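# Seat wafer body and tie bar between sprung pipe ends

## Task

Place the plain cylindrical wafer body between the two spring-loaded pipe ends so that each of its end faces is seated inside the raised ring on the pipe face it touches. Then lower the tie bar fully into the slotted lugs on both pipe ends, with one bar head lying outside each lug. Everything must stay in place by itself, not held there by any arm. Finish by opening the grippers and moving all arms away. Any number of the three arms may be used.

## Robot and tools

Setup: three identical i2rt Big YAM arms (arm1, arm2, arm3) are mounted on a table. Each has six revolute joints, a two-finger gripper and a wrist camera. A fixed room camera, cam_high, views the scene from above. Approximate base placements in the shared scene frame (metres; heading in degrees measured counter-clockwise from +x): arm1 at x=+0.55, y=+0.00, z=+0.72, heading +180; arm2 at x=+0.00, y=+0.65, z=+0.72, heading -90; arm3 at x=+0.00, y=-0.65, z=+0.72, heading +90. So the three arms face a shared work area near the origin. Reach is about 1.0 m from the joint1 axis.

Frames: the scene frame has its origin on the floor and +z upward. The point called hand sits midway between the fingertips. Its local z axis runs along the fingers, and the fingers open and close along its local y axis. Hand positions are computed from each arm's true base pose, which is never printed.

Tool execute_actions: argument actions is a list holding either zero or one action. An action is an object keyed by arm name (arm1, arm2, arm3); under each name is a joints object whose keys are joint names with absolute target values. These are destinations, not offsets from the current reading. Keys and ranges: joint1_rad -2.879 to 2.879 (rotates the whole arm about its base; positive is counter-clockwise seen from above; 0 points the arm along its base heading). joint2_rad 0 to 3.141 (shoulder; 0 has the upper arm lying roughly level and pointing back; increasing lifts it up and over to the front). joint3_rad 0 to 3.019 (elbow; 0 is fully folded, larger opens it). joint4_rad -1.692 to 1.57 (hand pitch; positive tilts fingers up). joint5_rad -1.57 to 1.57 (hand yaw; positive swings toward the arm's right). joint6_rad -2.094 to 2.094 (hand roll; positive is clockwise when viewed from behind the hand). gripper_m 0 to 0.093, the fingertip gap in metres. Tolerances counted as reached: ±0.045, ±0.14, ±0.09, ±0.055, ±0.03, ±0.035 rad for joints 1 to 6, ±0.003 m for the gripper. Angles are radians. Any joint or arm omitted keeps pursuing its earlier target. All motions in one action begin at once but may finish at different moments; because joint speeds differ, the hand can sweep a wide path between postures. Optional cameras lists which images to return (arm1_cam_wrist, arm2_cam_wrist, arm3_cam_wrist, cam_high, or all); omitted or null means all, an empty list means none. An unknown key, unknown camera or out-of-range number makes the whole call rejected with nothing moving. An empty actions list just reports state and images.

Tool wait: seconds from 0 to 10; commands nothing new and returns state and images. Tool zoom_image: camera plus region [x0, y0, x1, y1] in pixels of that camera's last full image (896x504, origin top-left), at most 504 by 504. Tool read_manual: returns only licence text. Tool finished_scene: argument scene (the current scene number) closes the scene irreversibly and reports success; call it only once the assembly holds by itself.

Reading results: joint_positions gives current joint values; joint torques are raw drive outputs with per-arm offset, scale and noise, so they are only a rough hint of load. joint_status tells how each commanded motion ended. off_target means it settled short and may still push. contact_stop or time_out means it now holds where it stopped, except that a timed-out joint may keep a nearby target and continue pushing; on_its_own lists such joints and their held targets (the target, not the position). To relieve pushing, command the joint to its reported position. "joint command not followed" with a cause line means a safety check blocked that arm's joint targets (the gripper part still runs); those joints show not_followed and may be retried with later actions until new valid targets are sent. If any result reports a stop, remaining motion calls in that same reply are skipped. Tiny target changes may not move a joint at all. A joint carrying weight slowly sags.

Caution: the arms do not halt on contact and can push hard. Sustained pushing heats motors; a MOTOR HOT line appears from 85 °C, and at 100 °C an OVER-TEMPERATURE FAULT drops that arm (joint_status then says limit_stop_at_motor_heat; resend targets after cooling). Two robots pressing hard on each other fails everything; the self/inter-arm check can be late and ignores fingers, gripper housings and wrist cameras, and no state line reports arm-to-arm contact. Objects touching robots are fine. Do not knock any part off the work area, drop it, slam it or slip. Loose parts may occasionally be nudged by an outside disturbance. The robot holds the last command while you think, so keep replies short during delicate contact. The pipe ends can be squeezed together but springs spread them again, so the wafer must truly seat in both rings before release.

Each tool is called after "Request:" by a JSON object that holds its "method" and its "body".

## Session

Request:
{"method": "execute_actions", "body": {"actions": []}}

Scene clock: 0.00 s.
Joint torques (N m, as the arm reports them, + toward a larger angle): no reading
arm1.joint_positions: joint1_rad=+0.027 joint2_rad=+0.494 joint3_rad=+1.421 joint4_rad=-1.260 joint5_rad=-0.229 joint6_rad=-0.495 gripper_m=+0.094
arm1.joint_status: not commanded
arm1.hand: x=+0.3751 y=-0.0392 z=+1.3923 quat_wxyz=(+0.028, -0.760, -0.280, +0.586) (m; scene frame)
arm2.joint_positions: joint1_rad=-0.232 joint2_rad=+0.564 joint3_rad=+1.337 joint4_rad=-1.533 joint5_rad=-0.113 joint6_rad=+0.251 gripper_m=+0.095
arm2.joint_status: not commanded
arm2.hand: x=-0.0344 y=+0.4574 z=+1.2991 quat_wxyz=(-0.308, -0.786, -0.477, +0.243) (m; scene frame)
arm3.joint_positions: joint1_rad=+0.433 joint2_rad=+0.568 joint3_rad=+1.430 joint4_rad=-1.279 joint5_rad=+0.150 joint6_rad=+0.169 gripper_m=+0.094
arm3.joint_status: not commanded
arm3.hand: x=-0.0780 y=-0.4423 z=+1.3249 quat_wxyz=(-0.295, +0.655, -0.528, -0.453) (m; scene frame)
pictures: arm1_cam_wrist, arm2_cam_wrist, arm3_cam_wrist, cam_high
Images, in order (width x height): arm1_cam_wrist 896x504, arm2_cam_wrist 896x504, arm3_cam_wrist 896x504, cam_high 896x504.

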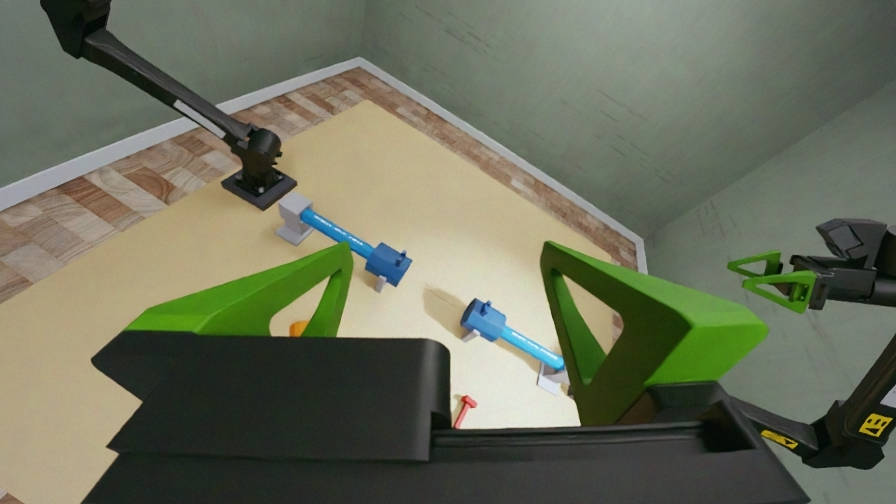

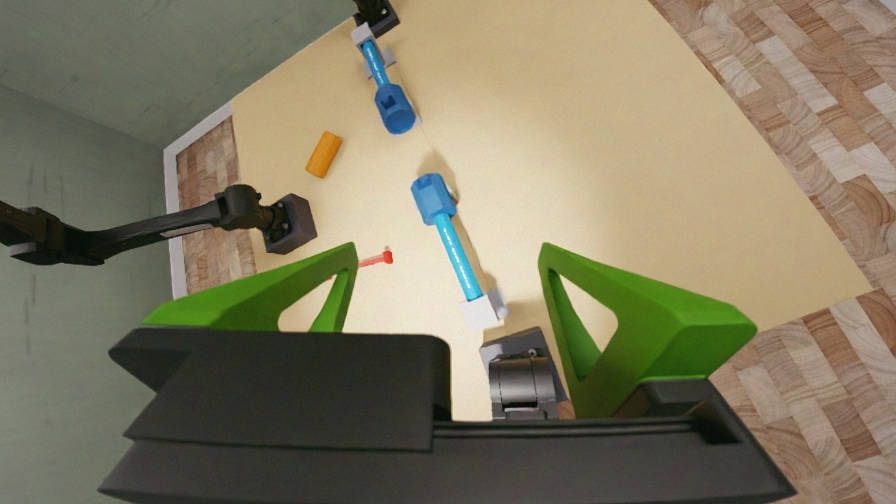

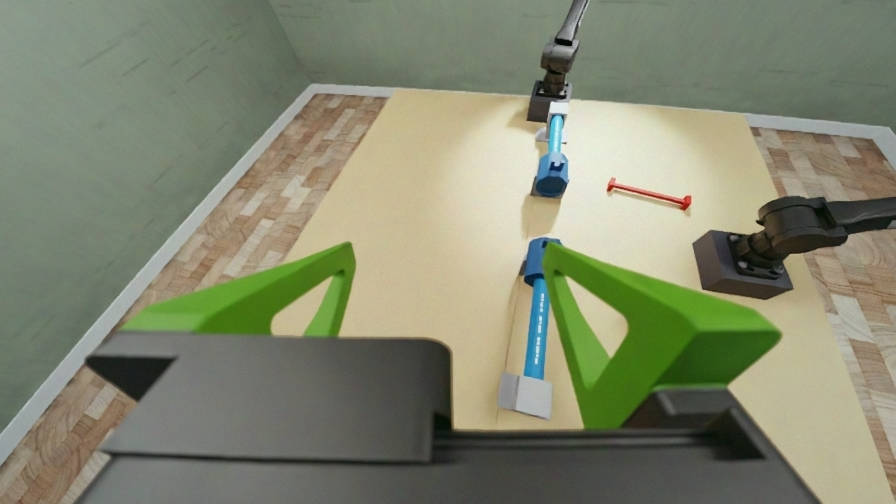

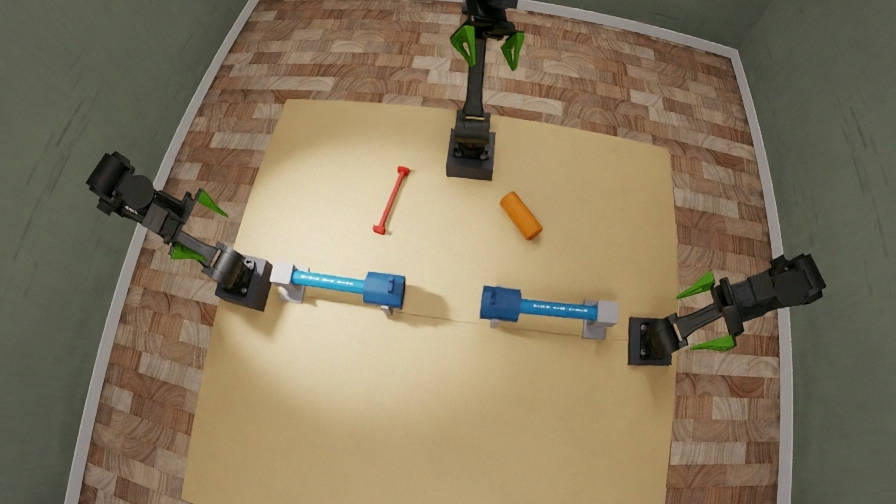

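Request:
{"method": "execute_actions", "body": {"actions": [{"arm1":{"joints":{"joint1_rad":0.727,"joint2_rad":1.162,"joint3_rad":0.55,"joint4_rad":-0.92,"joint5_rad":0,"joint6_rad":0.036}},"arm2":{"joints":{"joint1_rad":0.128,"joint2_rad":1.05,"joint3_rad":0.415,"joint4_rad":-0.235,"joint5_rad":0,"joint6_rad":0.02,"gripper_m":0.06}},"arm3":{"joints":{"joint1_rad":-0.188,"joint2_rad":1.11,"joint3_rad":0.665,"joint4_rad":-0.42,"joint5_rad":0,"joint6_rad":-0.25,"gripper_m":0.06}}}]}}

Scene clock: 15.53 s.
Joint torques (N m, as the arm reports them, + toward a larger angle): arm1=[ 2.48 -7.91  8.99  0.2   0.17  0.2 ] | arm2=[-0.44 -6.17  8.5   2.26  0.18 -0.12] | arm3=[-1.23 -8.99  8.86  2.36 -0.01 -0.29]
arm1.joint_positions: joint1_rad=+0.717 joint2_rad=+1.174 joint3_rad=+0.544 joint4_rad=-0.925 joint5_rad=-0.002 joint6_rad=+0.024 gripper_m=+0.094
arm1.joint_status: all done
arm1.hand: x=+0.3662 y=-0.1699 z=+0.8333 quat_wxyz=(-0.011, -0.935, -0.354, +0.010) (m; scene frame)
arm2.joint_positions: joint1_rad=+0.124 joint2_rad=+1.064 joint3_rad=+0.414 joint4_rad=-0.261 joint5_rad=-0.001 joint6_rad=+0.035 gripper_m=+0.060
arm2.joint_status: all done
arm2.hand: x=+0.0272 y=+0.2980 z=+0.8779 quat_wxyz=(-0.239, -0.656, -0.684, +0.211) (m; scene frame)
arm3.joint_positions: joint1_rad=-0.185 joint2_rad=+1.111 joint3_rad=+0.661 joint4_rad=-0.442 joint5_rad=+0.000 joint6_rad=-0.235 gripper_m=+0.060
arm3.joint_status: all done
arm3.hand: x=+0.0568 y=-0.2389 z=+0.8831 quat_wxyz=(-0.272, +0.701, -0.634, -0.181) (m; scene frame)
pictures: arm1_cam_wrist, arm2_cam_wrist, arm3_cam_wrist, cam_high
Images, in order (width x height): arm1_cam_wrist 896x504, arm2_cam_wrist 896x504, arm3_cam_wrist 896x504, cam_high 896x504.

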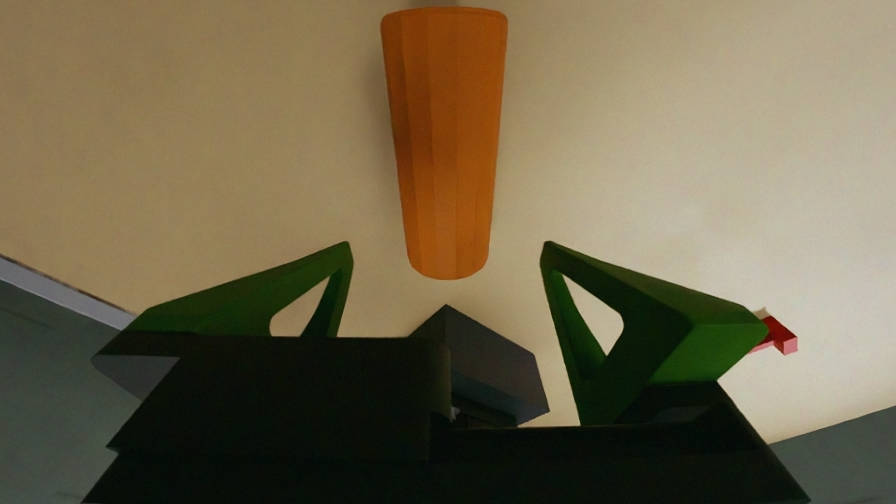

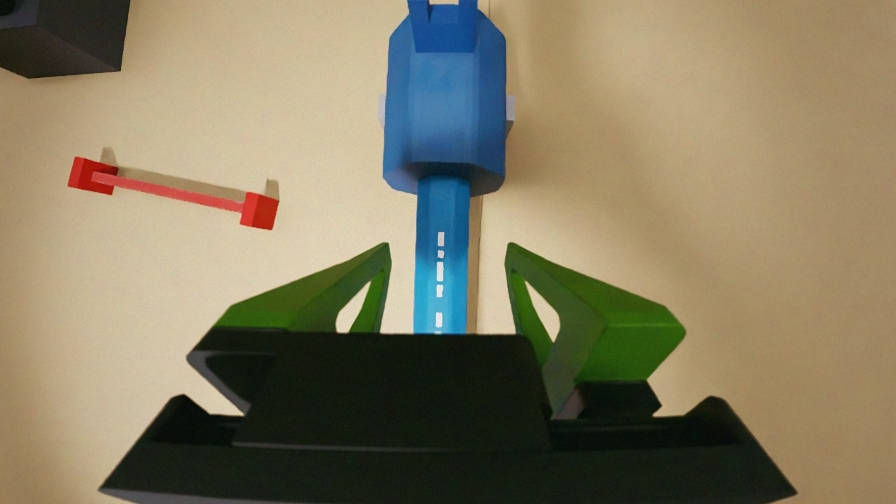

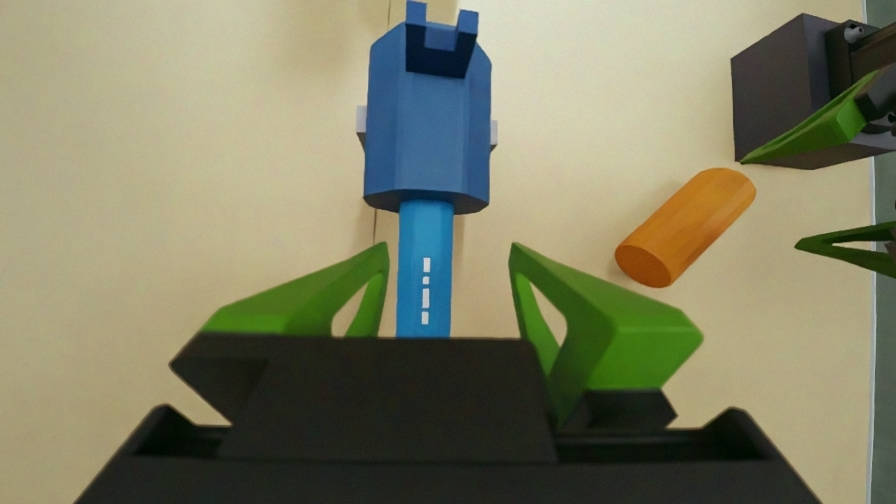

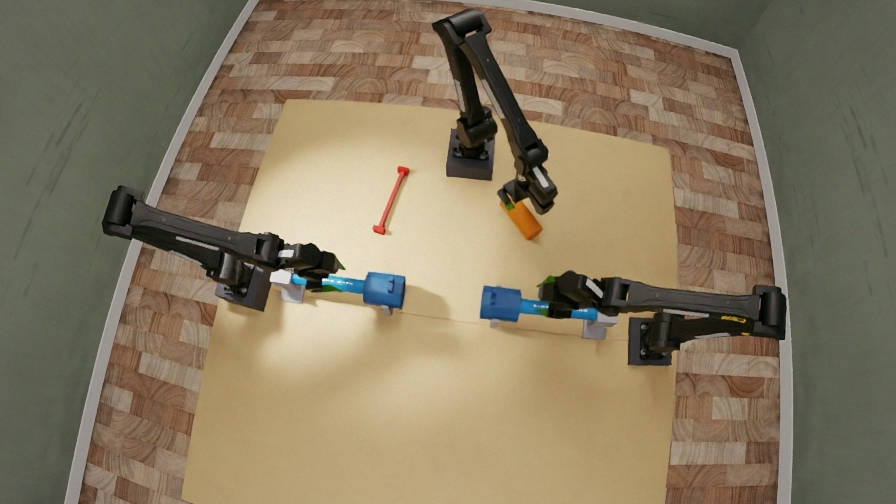

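Request:
{"method": "execute_actions", "body": {"actions": [{"arm1":{"joints":{"joint2_rad":1.396,"joint3_rad":0.456,"joint4_rad":-0.598,"joint6_rad":0.0}},"arm2":{"joints":{"joint1_rad":0.15,"joint2_rad":1.298,"joint3_rad":0.367,"joint4_rad":0.06,"joint6_rad":0.085}},"arm3":{"joints":{"joint1_rad":-0.158,"joint2_rad":1.216,"joint3_rad":0.568,"joint4_rad":-0.21,"joint6_rad":-0.18}}}]}}

Scene clock: 25.07 s.
Joint torques (N m, as the arm reports them, + toward a larger angle): arm1=[ 2.19 -8.03  7.1   0.78  0.19  0.03] | arm2=[ 0.15 -6.65  6.74  2.29  0.18  0.15] | arm3=[  0.04 -10.23   8.65   2.35  -0.01  -0.01]
arm1.joint_positions: joint1_rad=+0.717 joint2_rad=+1.400 joint3_rad=+0.446 joint4_rad=-0.613 joint5_rad=-0.002 joint6_rad=+0.012 gripper_m=+0.094
arm1.joint_status: all done
arm1.hand: x=+0.3696 y=-0.1679 z=+0.7556 quat_wxyz=(-0.009, -0.933, -0.360, +0.005) (m; scene frame)
arm2.joint_positions: joint1_rad=+0.140 joint2_rad=+1.295 joint3_rad=+0.369 joint4_rad=+0.034 joint5_rad=-0.001 joint6_rad=+0.070 gripper_m=+0.060
arm2.joint_status: all done
arm2.hand: x=+0.0344 y=+0.2835 z=+0.8252 quat_wxyz=(-0.251, -0.660, -0.676, +0.210) (m; scene frame)
arm3.joint_positions: joint1_rad=-0.168 joint2_rad=+1.225 joint3_rad=+0.554 joint4_rad=-0.233 joint5_rad=+0.000 joint6_rad=-0.195 gripper_m=+0.060
arm3.joint_status: all done
arm3.hand: x=+0.0496 y=-0.2434 z=+0.8194 quat_wxyz=(-0.262, +0.695, -0.644, -0.185) (m; scene frame)
pictures: arm1_cam_wrist, arm2_cam_wrist, arm3_cam_wrist, cam_high
Images, in order (width x height): arm1_cam_wrist 896x504, arm2_cam_wrist 896x504, arm3_cam_wrist 896x504, cam_high 896x504.

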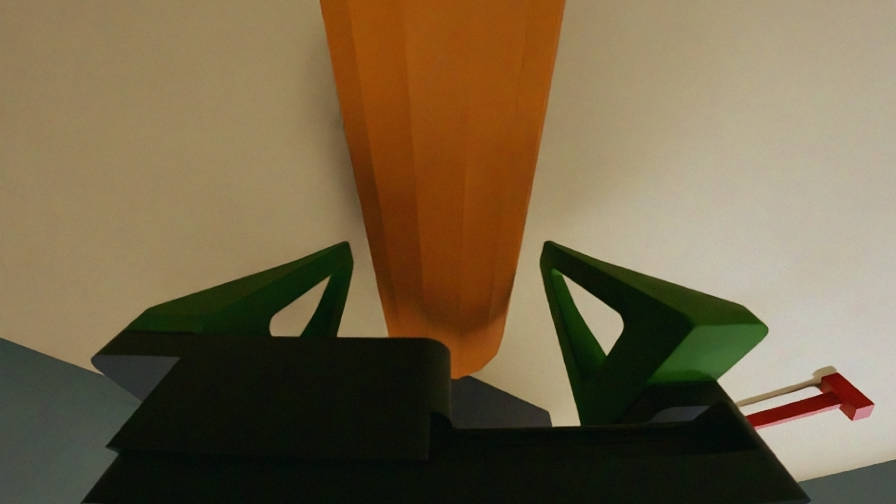

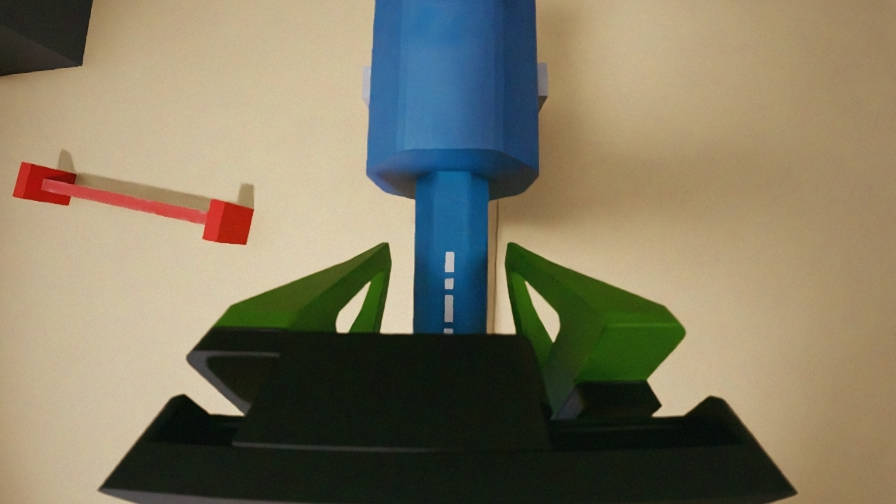

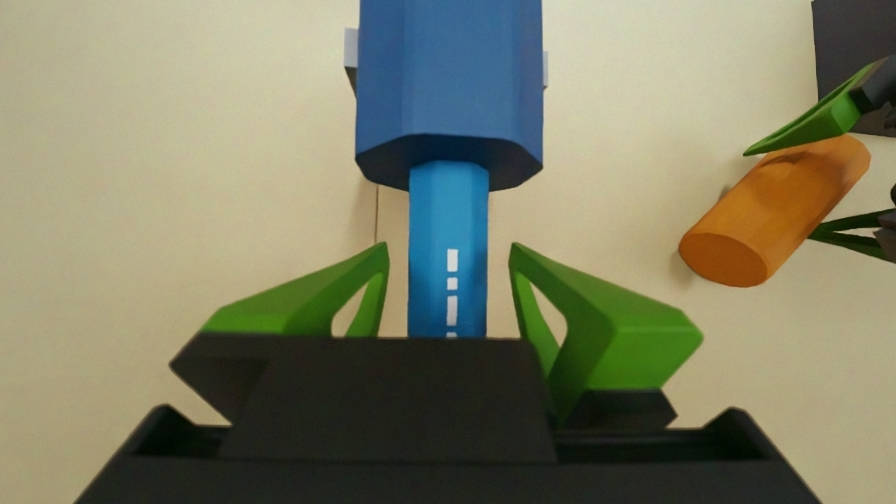

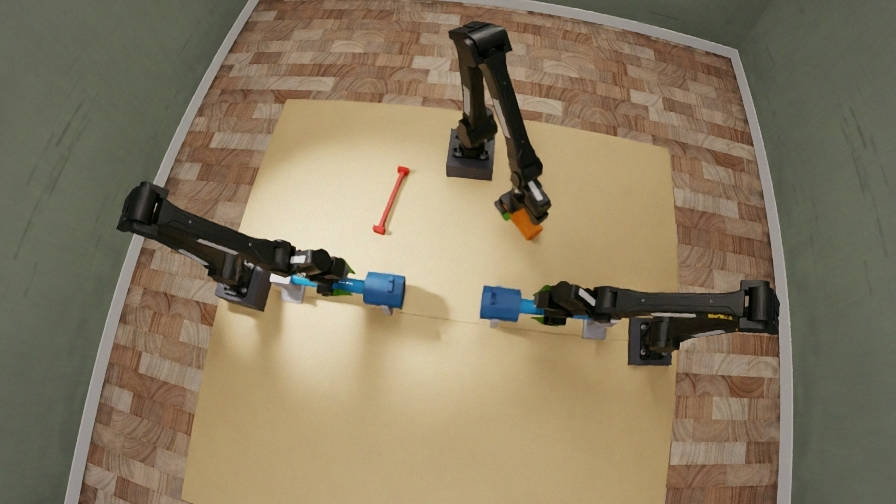

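Request:
{"method": "execute_actions", "body": {"actions": [{"arm1":{"joints":{"gripper_m":0.04}}}], "cameras": []}}

Request:
{"method": "execute_actions", "body": {"actions": [{"arm1":{"joints":{"joint1_rad":-0.123,"joint2_rad":1.25,"joint3_rad":0.68,"joint4_rad":-0.965,"joint6_rad":-1.705}}}], "cameras": ["cam_high"]}}

Request:
{"method": "execute_actions", "body": {"actions": [{"arm1":{"joints":{"joint2_rad":1.822,"joint3_rad":1.313}}}], "cameras": ["cam_high","arm1_cam_wrist"]}}

Scene clock: 35.57 s.
Joint torques (N m, as the arm reports them, + toward a larger angle): arm1=[ 2.15 -8.41  7.1   0.54  0.13 -0.02] | arm2=[ 0.17 -6.67  6.71  2.29  0.18  0.15] | arm3=[  0.07 -10.28   8.63   2.35  -0.01  -0.01]
arm1.joint_positions: joint1_rad=+0.717 joint2_rad=+1.400 joint3_rad=+0.446 joint4_rad=-0.612 joint5_rad=-0.002 joint6_rad=+0.011 gripper_m=+0.063
arm1.joint_status: gripper_m off_target (ended at +0.063, target +0.040)
arm1.hand: x=+0.3694 y=-0.1680 z=+0.7556 quat_wxyz=(-0.009, -0.933, -0.360, +0.005) (m; scene frame)
arm2.joint_positions: joint1_rad=+0.140 joint2_rad=+1.295 joint3_rad=+0.369 joint4_rad=+0.034 joint5_rad=-0.001 joint6_rad=+0.070 gripper_m=+0.060
arm2.joint_status: not commanded
arm2.hand: x=+0.0344 y=+0.2835 z=+0.8252 quat_wxyz=(-0.251, -0.660, -0.676, +0.210) (m; scene frame)
arm3.joint_positions: joint1_rad=-0.168 joint2_rad=+1.225 joint3_rad=+0.554 joint4_rad=-0.233 joint5_rad=+0.000 joint6_rad=-0.195 gripper_m=+0.060
arm3.joint_status: not commanded
arm3.hand: x=+0.0496 y=-0.2434 z=+0.8194 quat_wxyz=(-0.262, +0.695, -0.644, -0.185) (m; scene frame)
pictures: none
No camera images: the call's "cameras" was empty. Leave "cameras" out to get every camera's image.

Scene clock: 37.80 s.
Joint torques (N m, as the arm reports them, + toward a larger angle): arm1=[ 0.39 -8.52  9.97 -0.78 -0.1   0.  ] | arm2=[ 0.2  -6.67  6.71  2.29  0.18  0.15] | arm3=[ -0.03 -10.18   8.61   2.33  -0.01  -0.01]
arm1.joint_positions: joint1_rad=-0.114 joint2_rad=+1.255 joint3_rad=+0.665 joint4_rad=-0.953 joint5_rad=+0.001 joint6_rad=-1.693 gripper_m=+0.063
arm1.joint_status: all done
arm1.hand: x=+0.2580 y=+0.0257 z=+0.8484 quat_wxyz=(+0.006, -0.693, -0.721, +0.015) (m; scene frame)
arm2.joint_positions: joint1_rad=+0.140 joint2_rad=+1.295 joint3_rad=+0.369 joint4_rad=+0.034 joint5_rad=-0.001 joint6_rad=+0.070 gripper_m=+0.060
arm2.joint_status: not commanded
arm2.hand: x=+0.0344 y=+0.2835 z=+0.8252 quat_wxyz=(-0.251, -0.660, -0.676, +0.210) (m; scene frame)
arm3.joint_positions: joint1_rad=-0.168 joint2_rad=+1.225 joint3_rad=+0.554 joint4_rad=-0.233 joint5_rad=+0.000 joint6_rad=-0.195 gripper_m=+0.060
arm3.joint_status: not commanded
arm3.hand: x=+0.0496 y=-0.2434 z=+0.8194 quat_wxyz=(-0.262, +0.695, -0.644, -0.185) (m; scene frame)
pictures: cam_high
Images, in order (width x height): cam_high 896x504.

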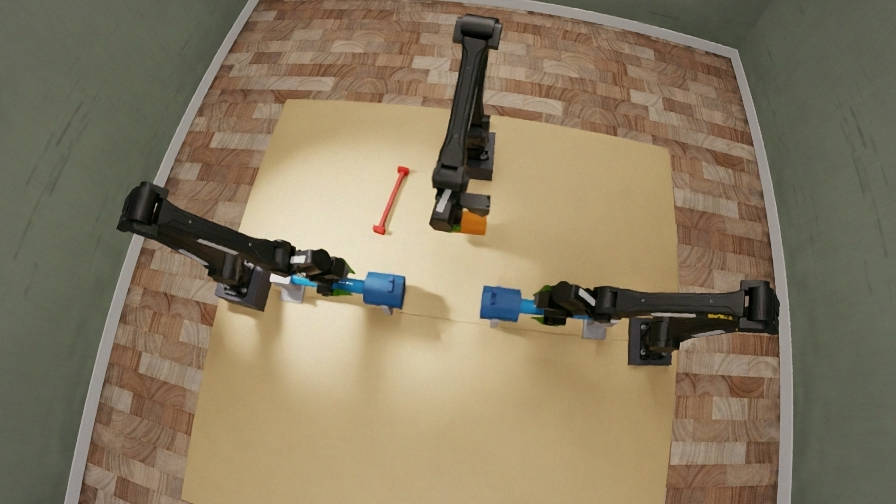

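Scene clock: 39.07 s.
Joint torques (N m, as the arm reports them, + toward a larger angle): arm1=[  0.47 -18.96  13.72  -0.34  -0.12   0.02] | arm2=[ 0.18 -6.64  6.71  2.29  0.18  0.15] | arm3=[  0.07 -10.24   8.63   2.34  -0.01  -0.01]
arm1.joint_positions: joint1_rad=-0.114 joint2_rad=+1.836 joint3_rad=+1.253 joint4_rad=-0.963 joint5_rad=+0.001 joint6_rad=-1.695 gripper_m=+0.063
arm1.joint_status: all done
arm1.hand: x=+0.0401 y=+0.0432 z=+0.8173 quat_wxyz=(+0.005, -0.692, -0.722, +0.014) (m; scene frame)
arm2.joint_positions: joint1_rad=+0.140 joint2_rad=+1.295 joint3_rad=+0.369 joint4_rad=+0.034 joint5_rad=-0.001 joint6_rad=+0.070 gripper_m=+0.060
arm2.joint_status: not commanded
arm2.hand: x=+0.0344 y=+0.2835 z=+0.8252 quat_wxyz=(-0.251, -0.660, -0.676, +0.210) (m; scene frame)
arm3.joint_positions: joint1_rad=-0.168 joint2_rad=+1.225 joint3_rad=+0.554 joint4_rad=-0.233 joint5_rad=+0.000 joint6_rad=-0.195 gripper_m=+0.060
arm3.joint_status: not commanded
arm3.hand: x=+0.0496 y=-0.2434 z=+0.8194 quat_wxyz=(-0.262, +0.695, -0.644, -0.185) (m; scene frame)
pictures: arm1_cam_wrist, cam_high
Images, in order (width x height): arm1_cam_wrist 896x504, cam_high 896x504.

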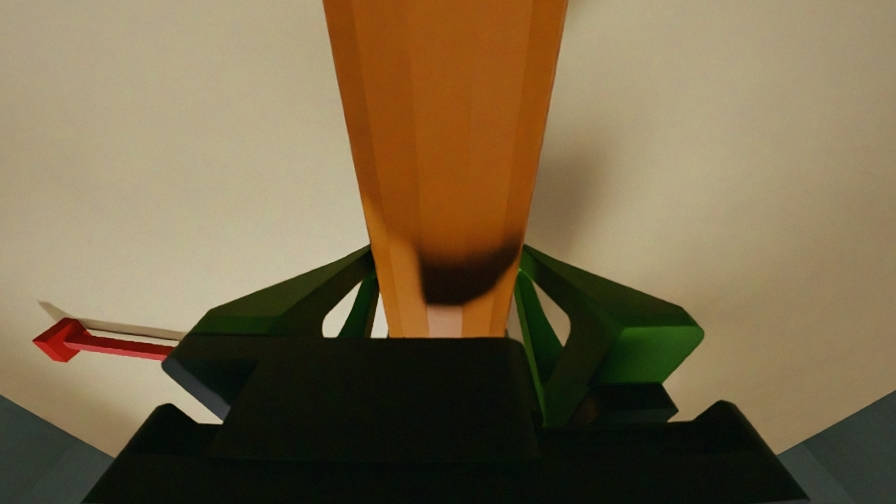

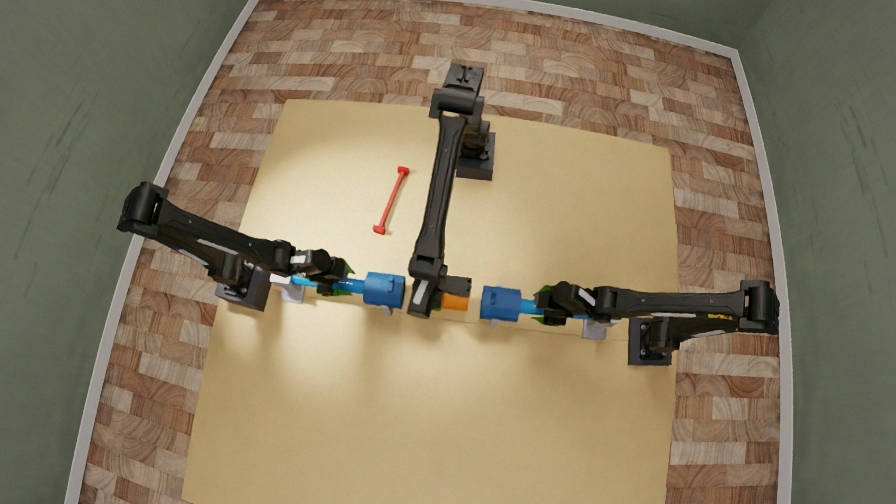

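Request:
{"method": "execute_actions", "body": {"actions": [{"arm1":{"joints":{"joint1_rad":-0.134,"joint3_rad":1.29}},"arm2":{"joints":{"joint1_rad":0.118,"joint2_rad":1.475,"joint3_rad":0.565,"joint4_rad":0.065}},"arm3":{"joints":{"joint1_rad":-0.136,"joint2_rad":1.41,"joint3_rad":0.745,"joint4_rad":-0.175,"joint6_rad":-0.15}}}]}}

Request:
{"method": "zoom_image", "body": {"camera": "cam_high", "region": [370, 260, 530, 340]}}

Request:
{"method": "zoom_image", "body": {"camera": "arm1_cam_wrist", "region": [300, 240, 600, 360]}}

Scene clock: 46.83 s.
Joint torques (N m, as the arm reports them, + toward a larger angle): arm1=[  0.26 -19.75  11.78  -0.29  -0.05   0.07] | arm2=[-1.74 -9.27 10.12  2.25  0.15  0.14] | arm3=[ -0.11 -11.07  10.96   2.48  -0.1   -0.08]
arm1.joint_positions: joint1_rad=-0.120 joint2_rad=+1.836 joint3_rad=+1.253 joint4_rad=-0.963 joint5_rad=+0.001 joint6_rad=-1.695 gripper_m=+0.063
arm1.joint_status: all done
arm1.hand: x=+0.0404 y=+0.0461 z=+0.8173 quat_wxyz=(+0.005, -0.694, -0.720, +0.014) (m; scene frame)
arm2.joint_positions: joint1_rad=+0.128 joint2_rad=+1.467 joint3_rad=+0.517 joint4_rad=+0.039 joint5_rad=-0.001 joint6_rad=+0.071 gripper_m=+0.060
arm2.joint_status: all done
arm2.hand: x=+0.0342 y=+0.2285 z=+0.8168 quat_wxyz=(-0.242, -0.667, -0.674, +0.206) (m; scene frame)
arm3.joint_positions: joint1_rad=-0.146 joint2_rad=+1.395 joint3_rad=+0.698 joint4_rad=-0.200 joint5_rad=+0.003 joint6_rad=-0.158 gripper_m=+0.060
arm3.joint_status: all done
arm3.hand: x=+0.0469 y=-0.1828 z=+0.8169 quat_wxyz=(-0.259, +0.689, -0.649, -0.193) (m; scene frame)
pictures: arm1_cam_wrist, arm2_cam_wrist, arm3_cam_wrist, cam_high
Images, in order (width x height): arm1_cam_wrist 896x504, arm2_cam_wrist 896x504, arm3_cam_wrist 896x504, cam_high 896x504.

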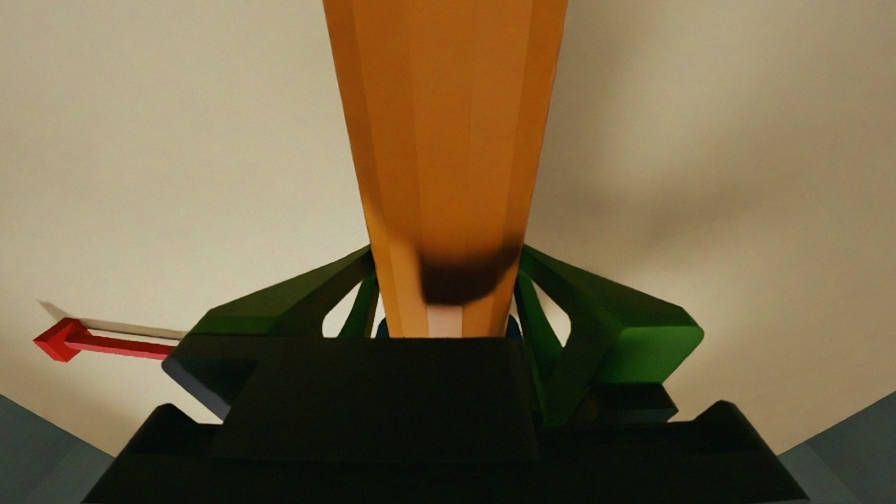

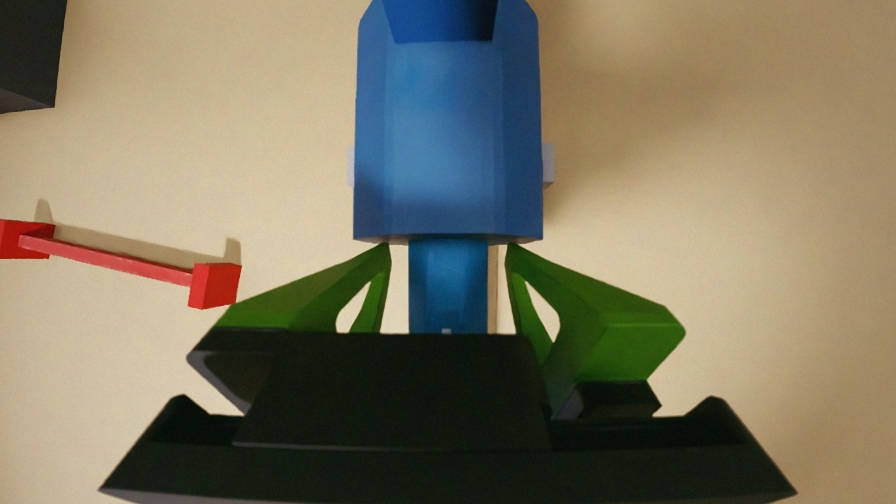

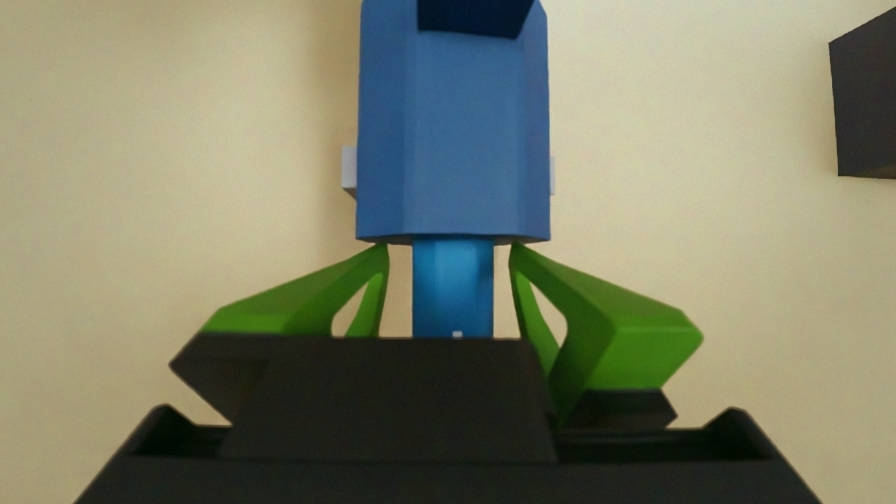

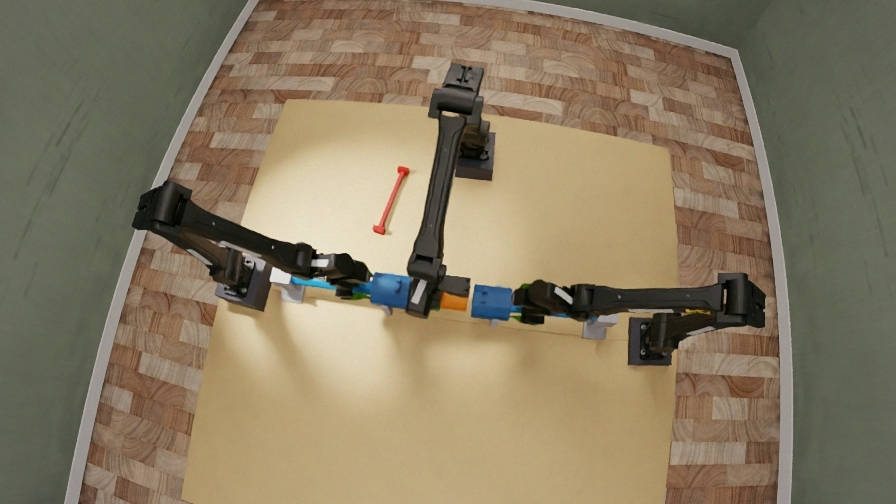

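Region (370, 260, 530, 340) of cam_high's 896x504 image, scaled by 3.150, with more detail than that image has.

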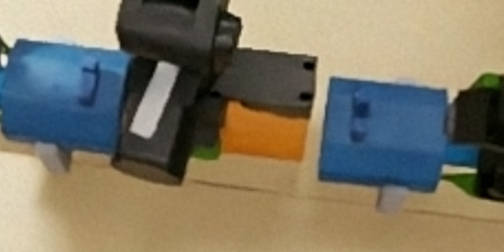

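Region (300, 240, 600, 360) of arm1_cam_wrist's 896x504 image, scaled by 1.680, with more detail than that image has; it fills the top 202 rows of this view, and the rest is white.

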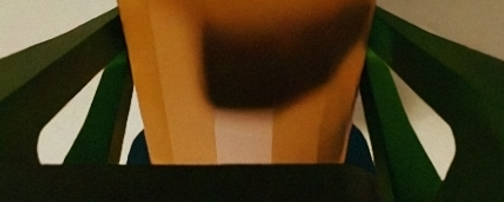

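Good. Push closed.

Request:
{"method": "execute_actions", "body": {"actions": [{"arm2":{"joints":{"joint2_rad":1.56,"joint3_rad":0.69,"joint4_rad":0.085}},"arm3":{"joints":{"joint2_rad":1.50,"joint3_rad":0.87,"joint4_rad":-0.15}}}], "cameras": ["cam_high"]}}

Request:
{"method": "zoom_image", "body": {"camera": "cam_high", "region": [370, 260, 530, 340]}}

Scene clock: 51.97 s.
Joint torques (N m, as the arm reports them, + toward a larger angle): arm1=[  0.38 -19.19  11.97  -0.14   0.12   0.04] | arm2=[-1.5  -6.91 14.7   3.    0.2   0.14] | arm3=[-0.51 -8.58 15.95  3.73 -0.17 -0.15]
arm1.joint_positions: joint1_rad=-0.120 joint2_rad=+1.836 joint3_rad=+1.253 joint4_rad=-0.963 joint5_rad=-0.002 joint6_rad=-1.698 gripper_m=+0.063
arm1.joint_status: not commanded
arm1.hand: x=+0.0403 y=+0.0455 z=+0.8173 quat_wxyz=(+0.004, -0.693, -0.721, +0.015) (m; scene frame)
arm2.joint_positions: joint1_rad=+0.125 joint2_rad=+1.515 joint3_rad=+0.566 joint4_rad=+0.037 joint5_rad=-0.002 joint6_rad=+0.071 gripper_m=+0.060
arm2.joint_status: joint3_rad time_out (moved +0.049 of +0.173); the others done
arm2.on_its_own: joint3_rad reads +0.566 and still pushes toward +0.679 since a time_out
arm2.hand: x=+0.0347 y=+0.2098 z=+0.8151 quat_wxyz=(-0.242, -0.668, -0.673, +0.206) (m; scene frame)
arm3.joint_positions: joint1_rad=-0.141 joint2_rad=+1.443 joint3_rad=+0.751 joint4_rad=-0.205 joint5_rad=+0.004 joint6_rad=-0.150 gripper_m=+0.060
arm3.joint_status: joint3_rad time_out (moved +0.053 of +0.172); the others done
arm3.on_its_own: joint3_rad reads +0.751 and still pushes toward +0.863 since a time_out
arm3.hand: x=+0.0469 y=-0.1629 z=+0.8177 quat_wxyz=(-0.259, +0.688, -0.650, -0.195) (m; scene frame)
pictures: cam_high
Images, in order (width x height): cam_high 896x504.

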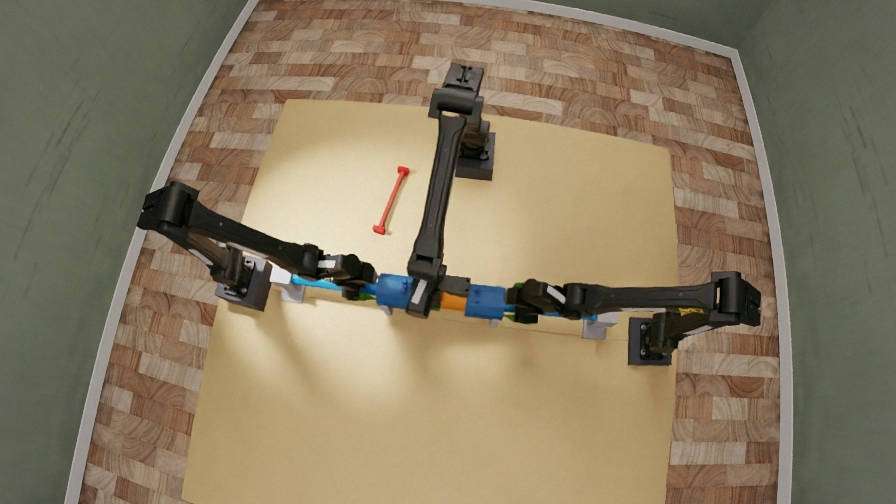

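Region (370, 260, 530, 340) of cam_high's 896x504 image, scaled by 3.150, with more detail than that image has.

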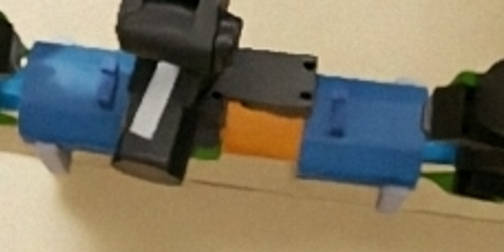

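Request:
{"method": "execute_actions", "body": {"actions": [{"arm1":{"joints":{"gripper_m":0.093}}}], "cameras": []}}

Request:
{"method": "execute_actions", "body": {"actions": [{"arm1":{"joints":{"joint2_rad":1.74,"joint3_rad":1.375,"joint4_rad":-1.15}}}], "cameras": ["arm1_cam_wrist"]}}

Request:
{"method": "execute_actions", "body": {"actions": [{"arm1":{"joints":{"joint1_rad":-0.25,"joint2_rad":1.2,"joint3_rad":0.85,"joint6_rad":-1.2,"gripper_m":0.06}}}], "cameras": []}}

Request:
{"method": "execute_actions", "body": {"actions": [{"arm1":{"joints":{"joint1_rad":-0.943,"joint2_rad":1.306,"joint3_rad":0.685,"joint4_rad":-0.91,"joint6_rad":-0.762}}}], "cameras": ["arm1_cam_wrist","cam_high"]}}

Scene clock: 65.33 s.
Joint torques (N m, as the arm reports them, + toward a larger angle): arm1=[ -0.35 -19.7   11.78  -0.24   0.1    0.08] | arm2=[-1.5  -6.88 14.7   3.    0.21  0.14] | arm3=[-0.45 -8.54 15.97  3.73 -0.16 -0.15]
arm1.joint_positions: joint1_rad=-0.120 joint2_rad=+1.836 joint3_rad=+1.253 joint4_rad=-0.963 joint5_rad=-0.002 joint6_rad=-1.698 gripper_m=+0.093
arm1.joint_status: all done
arm1.hand: x=+0.0403 y=+0.0457 z=+0.8173 quat_wxyz=(+0.004, -0.693, -0.720, +0.015) (m; scene frame)
arm2.joint_positions: joint1_rad=+0.125 joint2_rad=+1.515 joint3_rad=+0.566 joint4_rad=+0.037 joint5_rad=-0.002 joint6_rad=+0.071 gripper_m=+0.060
arm2.joint_status: not commanded
arm2.on_its_own: joint3_rad reads +0.566 and still pushes toward +0.679 since a time_out
arm2.hand: x=+0.0347 y=+0.2098 z=+0.8151 quat_wxyz=(-0.242, -0.668, -0.673, +0.206) (m; scene frame)
arm3.joint_positions: joint1_rad=-0.141 joint2_rad=+1.443 joint3_rad=+0.751 joint4_rad=-0.205 joint5_rad=+0.004 joint6_rad=-0.150 gripper_m=+0.060
arm3.joint_status: not commanded
arm3.on_its_own: joint3_rad reads +0.751 and still pushes toward +0.863 since a time_out
arm3.hand: x=+0.0469 y=-0.1629 z=+0.8177 quat_wxyz=(-0.259, +0.688, -0.650, -0.195) (m; scene frame)
pictures: none
No camera images: the call's "cameras" was empty. Leave "cameras" out to get every camera's image.

Scene clock: 66.27 s.
Joint torques (N m, as the arm reports them, + toward a larger angle): arm1=[  0.13 -16.62  12.56  -0.73   0.09   0.04] | arm2=[-1.5  -6.92 14.7   3.    0.21  0.14] | arm3=[-0.53 -8.54 15.95  3.73 -0.17 -0.15]
arm1.joint_positions: joint1_rad=-0.120 joint2_rad=+1.734 joint3_rad=+1.341 joint4_rad=-1.138 joint5_rad=-0.002 joint6_rad=-1.698 gripper_m=+0.093
arm1.joint_status: all done
arm1.hand: x=+0.0391 y=+0.0471 z=+0.8962 quat_wxyz=(+0.010, -0.693, -0.720, +0.020) (m; scene frame)
arm2.joint_positions: joint1_rad=+0.125 joint2_rad=+1.515 joint3_rad=+0.566 joint4_rad=+0.037 joint5_rad=-0.002 joint6_rad=+0.071 gripper_m=+0.060
arm2.joint_status: not commanded
arm2.on_its_own: joint3_rad reads +0.566 and still pushes toward +0.679 since a time_out
arm2.hand: x=+0.0347 y=+0.2098 z=+0.8151 quat_wxyz=(-0.242, -0.668, -0.673, +0.206) (m; scene frame)
arm3.joint_positions: joint1_rad=-0.141 joint2_rad=+1.443 joint3_rad=+0.751 joint4_rad=-0.205 joint5_rad=+0.004 joint6_rad=-0.150 gripper_m=+0.060
arm3.joint_status: not commanded
arm3.on_its_own: joint3_rad reads +0.751 and still pushes toward +0.863 since a time_out
arm3.hand: x=+0.0469 y=-0.1629 z=+0.8177 quat_wxyz=(-0.259, +0.688, -0.650, -0.195) (m; scene frame)
pictures: arm1_cam_wrist
Images, in order (width x height): arm1_cam_wrist 896x504.

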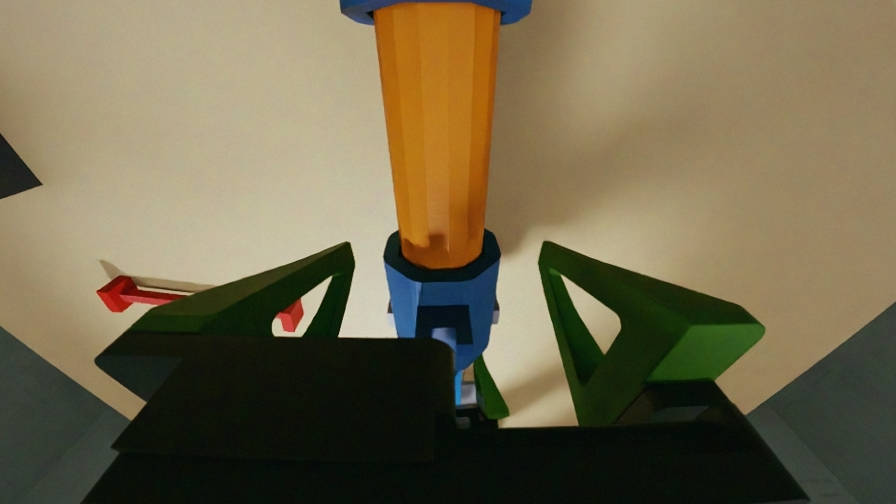

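Scene clock: 67.80 s.
Joint torques (N m, as the arm reports them, + toward a larger angle): arm1=[ 1.42 -8.46 10.31 -0.55 -0.02  0.22] | arm2=[-1.45 -6.92 14.7   3.02  0.21  0.14] | arm3=[-0.53 -8.53 15.94  3.72 -0.17 -0.15]
arm1.joint_positions: joint1_rad=-0.259 joint2_rad=+1.201 joint3_rad=+0.843 joint4_rad=-1.142 joint5_rad=+0.000 joint6_rad=-1.213 gripper_m=+0.060
arm1.joint_status: all done
arm1.hand: x=+0.2351 y=+0.0756 z=+0.9234 quat_wxyz=(+0.016, -0.881, -0.472, +0.031) (m; scene frame)
arm2.joint_positions: joint1_rad=+0.125 joint2_rad=+1.515 joint3_rad=+0.566 joint4_rad=+0.037 joint5_rad=-0.002 joint6_rad=+0.071 gripper_m=+0.060
arm2.joint_status: not commanded
arm2.on_its_own: joint3_rad reads +0.566 and still pushes toward +0.679 since a time_out
arm2.hand: x=+0.0347 y=+0.2098 z=+0.8151 quat_wxyz=(-0.242, -0.668, -0.673, +0.206) (m; scene frame)
arm3.joint_positions: joint1_rad=-0.141 joint2_rad=+1.443 joint3_rad=+0.751 joint4_rad=-0.205 joint5_rad=+0.004 joint6_rad=-0.150 gripper_m=+0.060
arm3.joint_status: not commanded
arm3.on_its_own: joint3_rad reads +0.751 and still pushes toward +0.863 since a time_out
arm3.hand: x=+0.0469 y=-0.1629 z=+0.8177 quat_wxyz=(-0.259, +0.688, -0.650, -0.195) (m; scene frame)
pictures: none
No camera images: the call's "cameras" was empty. Leave "cameras" out to get every camera's image.

Scene clock: 69.23 s.
Joint torques (N m, as the arm reports them, + toward a larger angle): arm1=[  0.22 -10.37   9.4    0.57   0.02   0.21] | arm2=[-1.52 -6.92 14.69  3.    0.21  0.14] | arm3=[-0.55 -8.54 15.95  3.74 -0.16 -0.15]
arm1.joint_positions: joint1_rad=-0.934 joint2_rad=+1.319 joint3_rad=+0.669 joint4_rad=-0.922 joint5_rad=+0.000 joint6_rad=-0.774 gripper_m=+0.060
arm1.joint_status: all done
arm1.hand: x=+0.3663 y=+0.2339 z=+0.8286 quat_wxyz=(-0.009, -0.998, +0.064, +0.000) (m; scene frame)
arm2.joint_positions: joint1_rad=+0.125 joint2_rad=+1.515 joint3_rad=+0.566 joint4_rad=+0.037 joint5_rad=-0.002 joint6_rad=+0.071 gripper_m=+0.060
arm2.joint_status: not commanded
arm2.on_its_own: joint3_rad reads +0.566 and still pushes toward +0.679 since a time_out
arm2.hand: x=+0.0347 y=+0.2098 z=+0.8151 quat_wxyz=(-0.242, -0.668, -0.673, +0.206) (m; scene frame)
arm3.joint_positions: joint1_rad=-0.141 joint2_rad=+1.443 joint3_rad=+0.751 joint4_rad=-0.205 joint5_rad=+0.004 joint6_rad=-0.150 gripper_m=+0.060
arm3.joint_status: not commanded
arm3.on_its_own: joint3_rad reads +0.751 and still pushes toward +0.863 since a time_out
arm3.hand: x=+0.0469 y=-0.1629 z=+0.8177 quat_wxyz=(-0.259, +0.688, -0.650, -0.195) (m; scene frame)
pictures: arm1_cam_wrist, cam_high
Images, in order (width x height): arm1_cam_wrist 896x504, cam_high 896x504.

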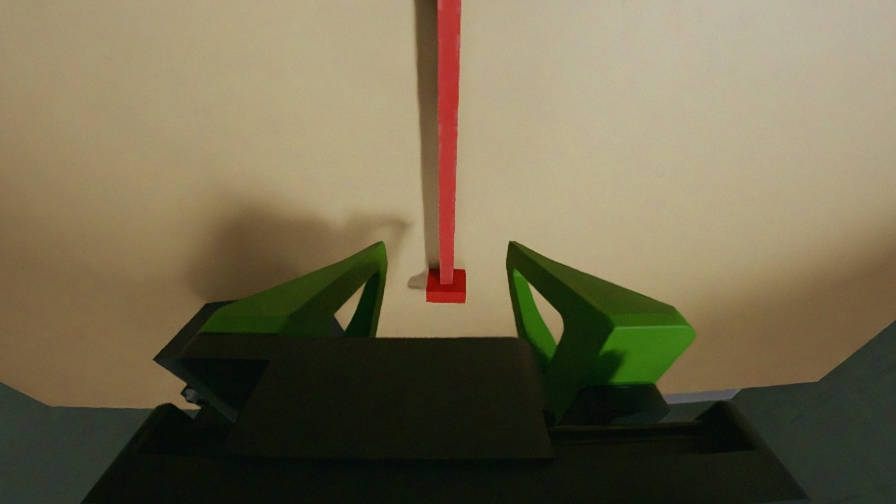

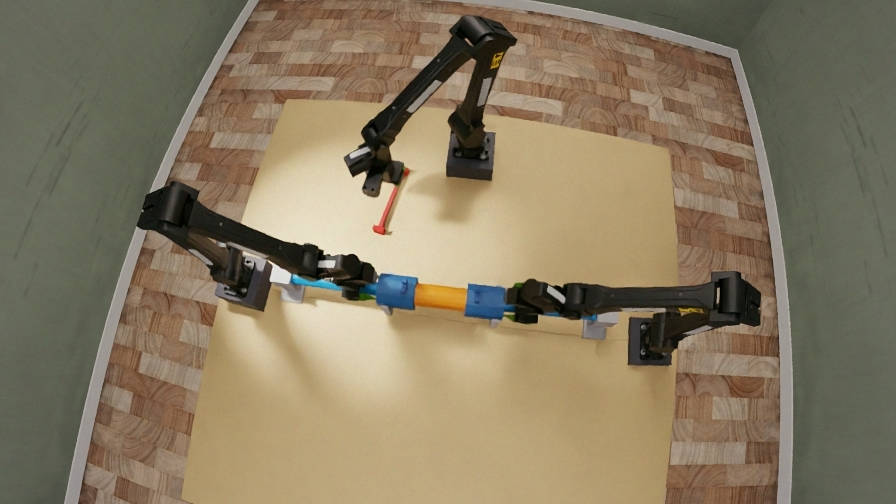

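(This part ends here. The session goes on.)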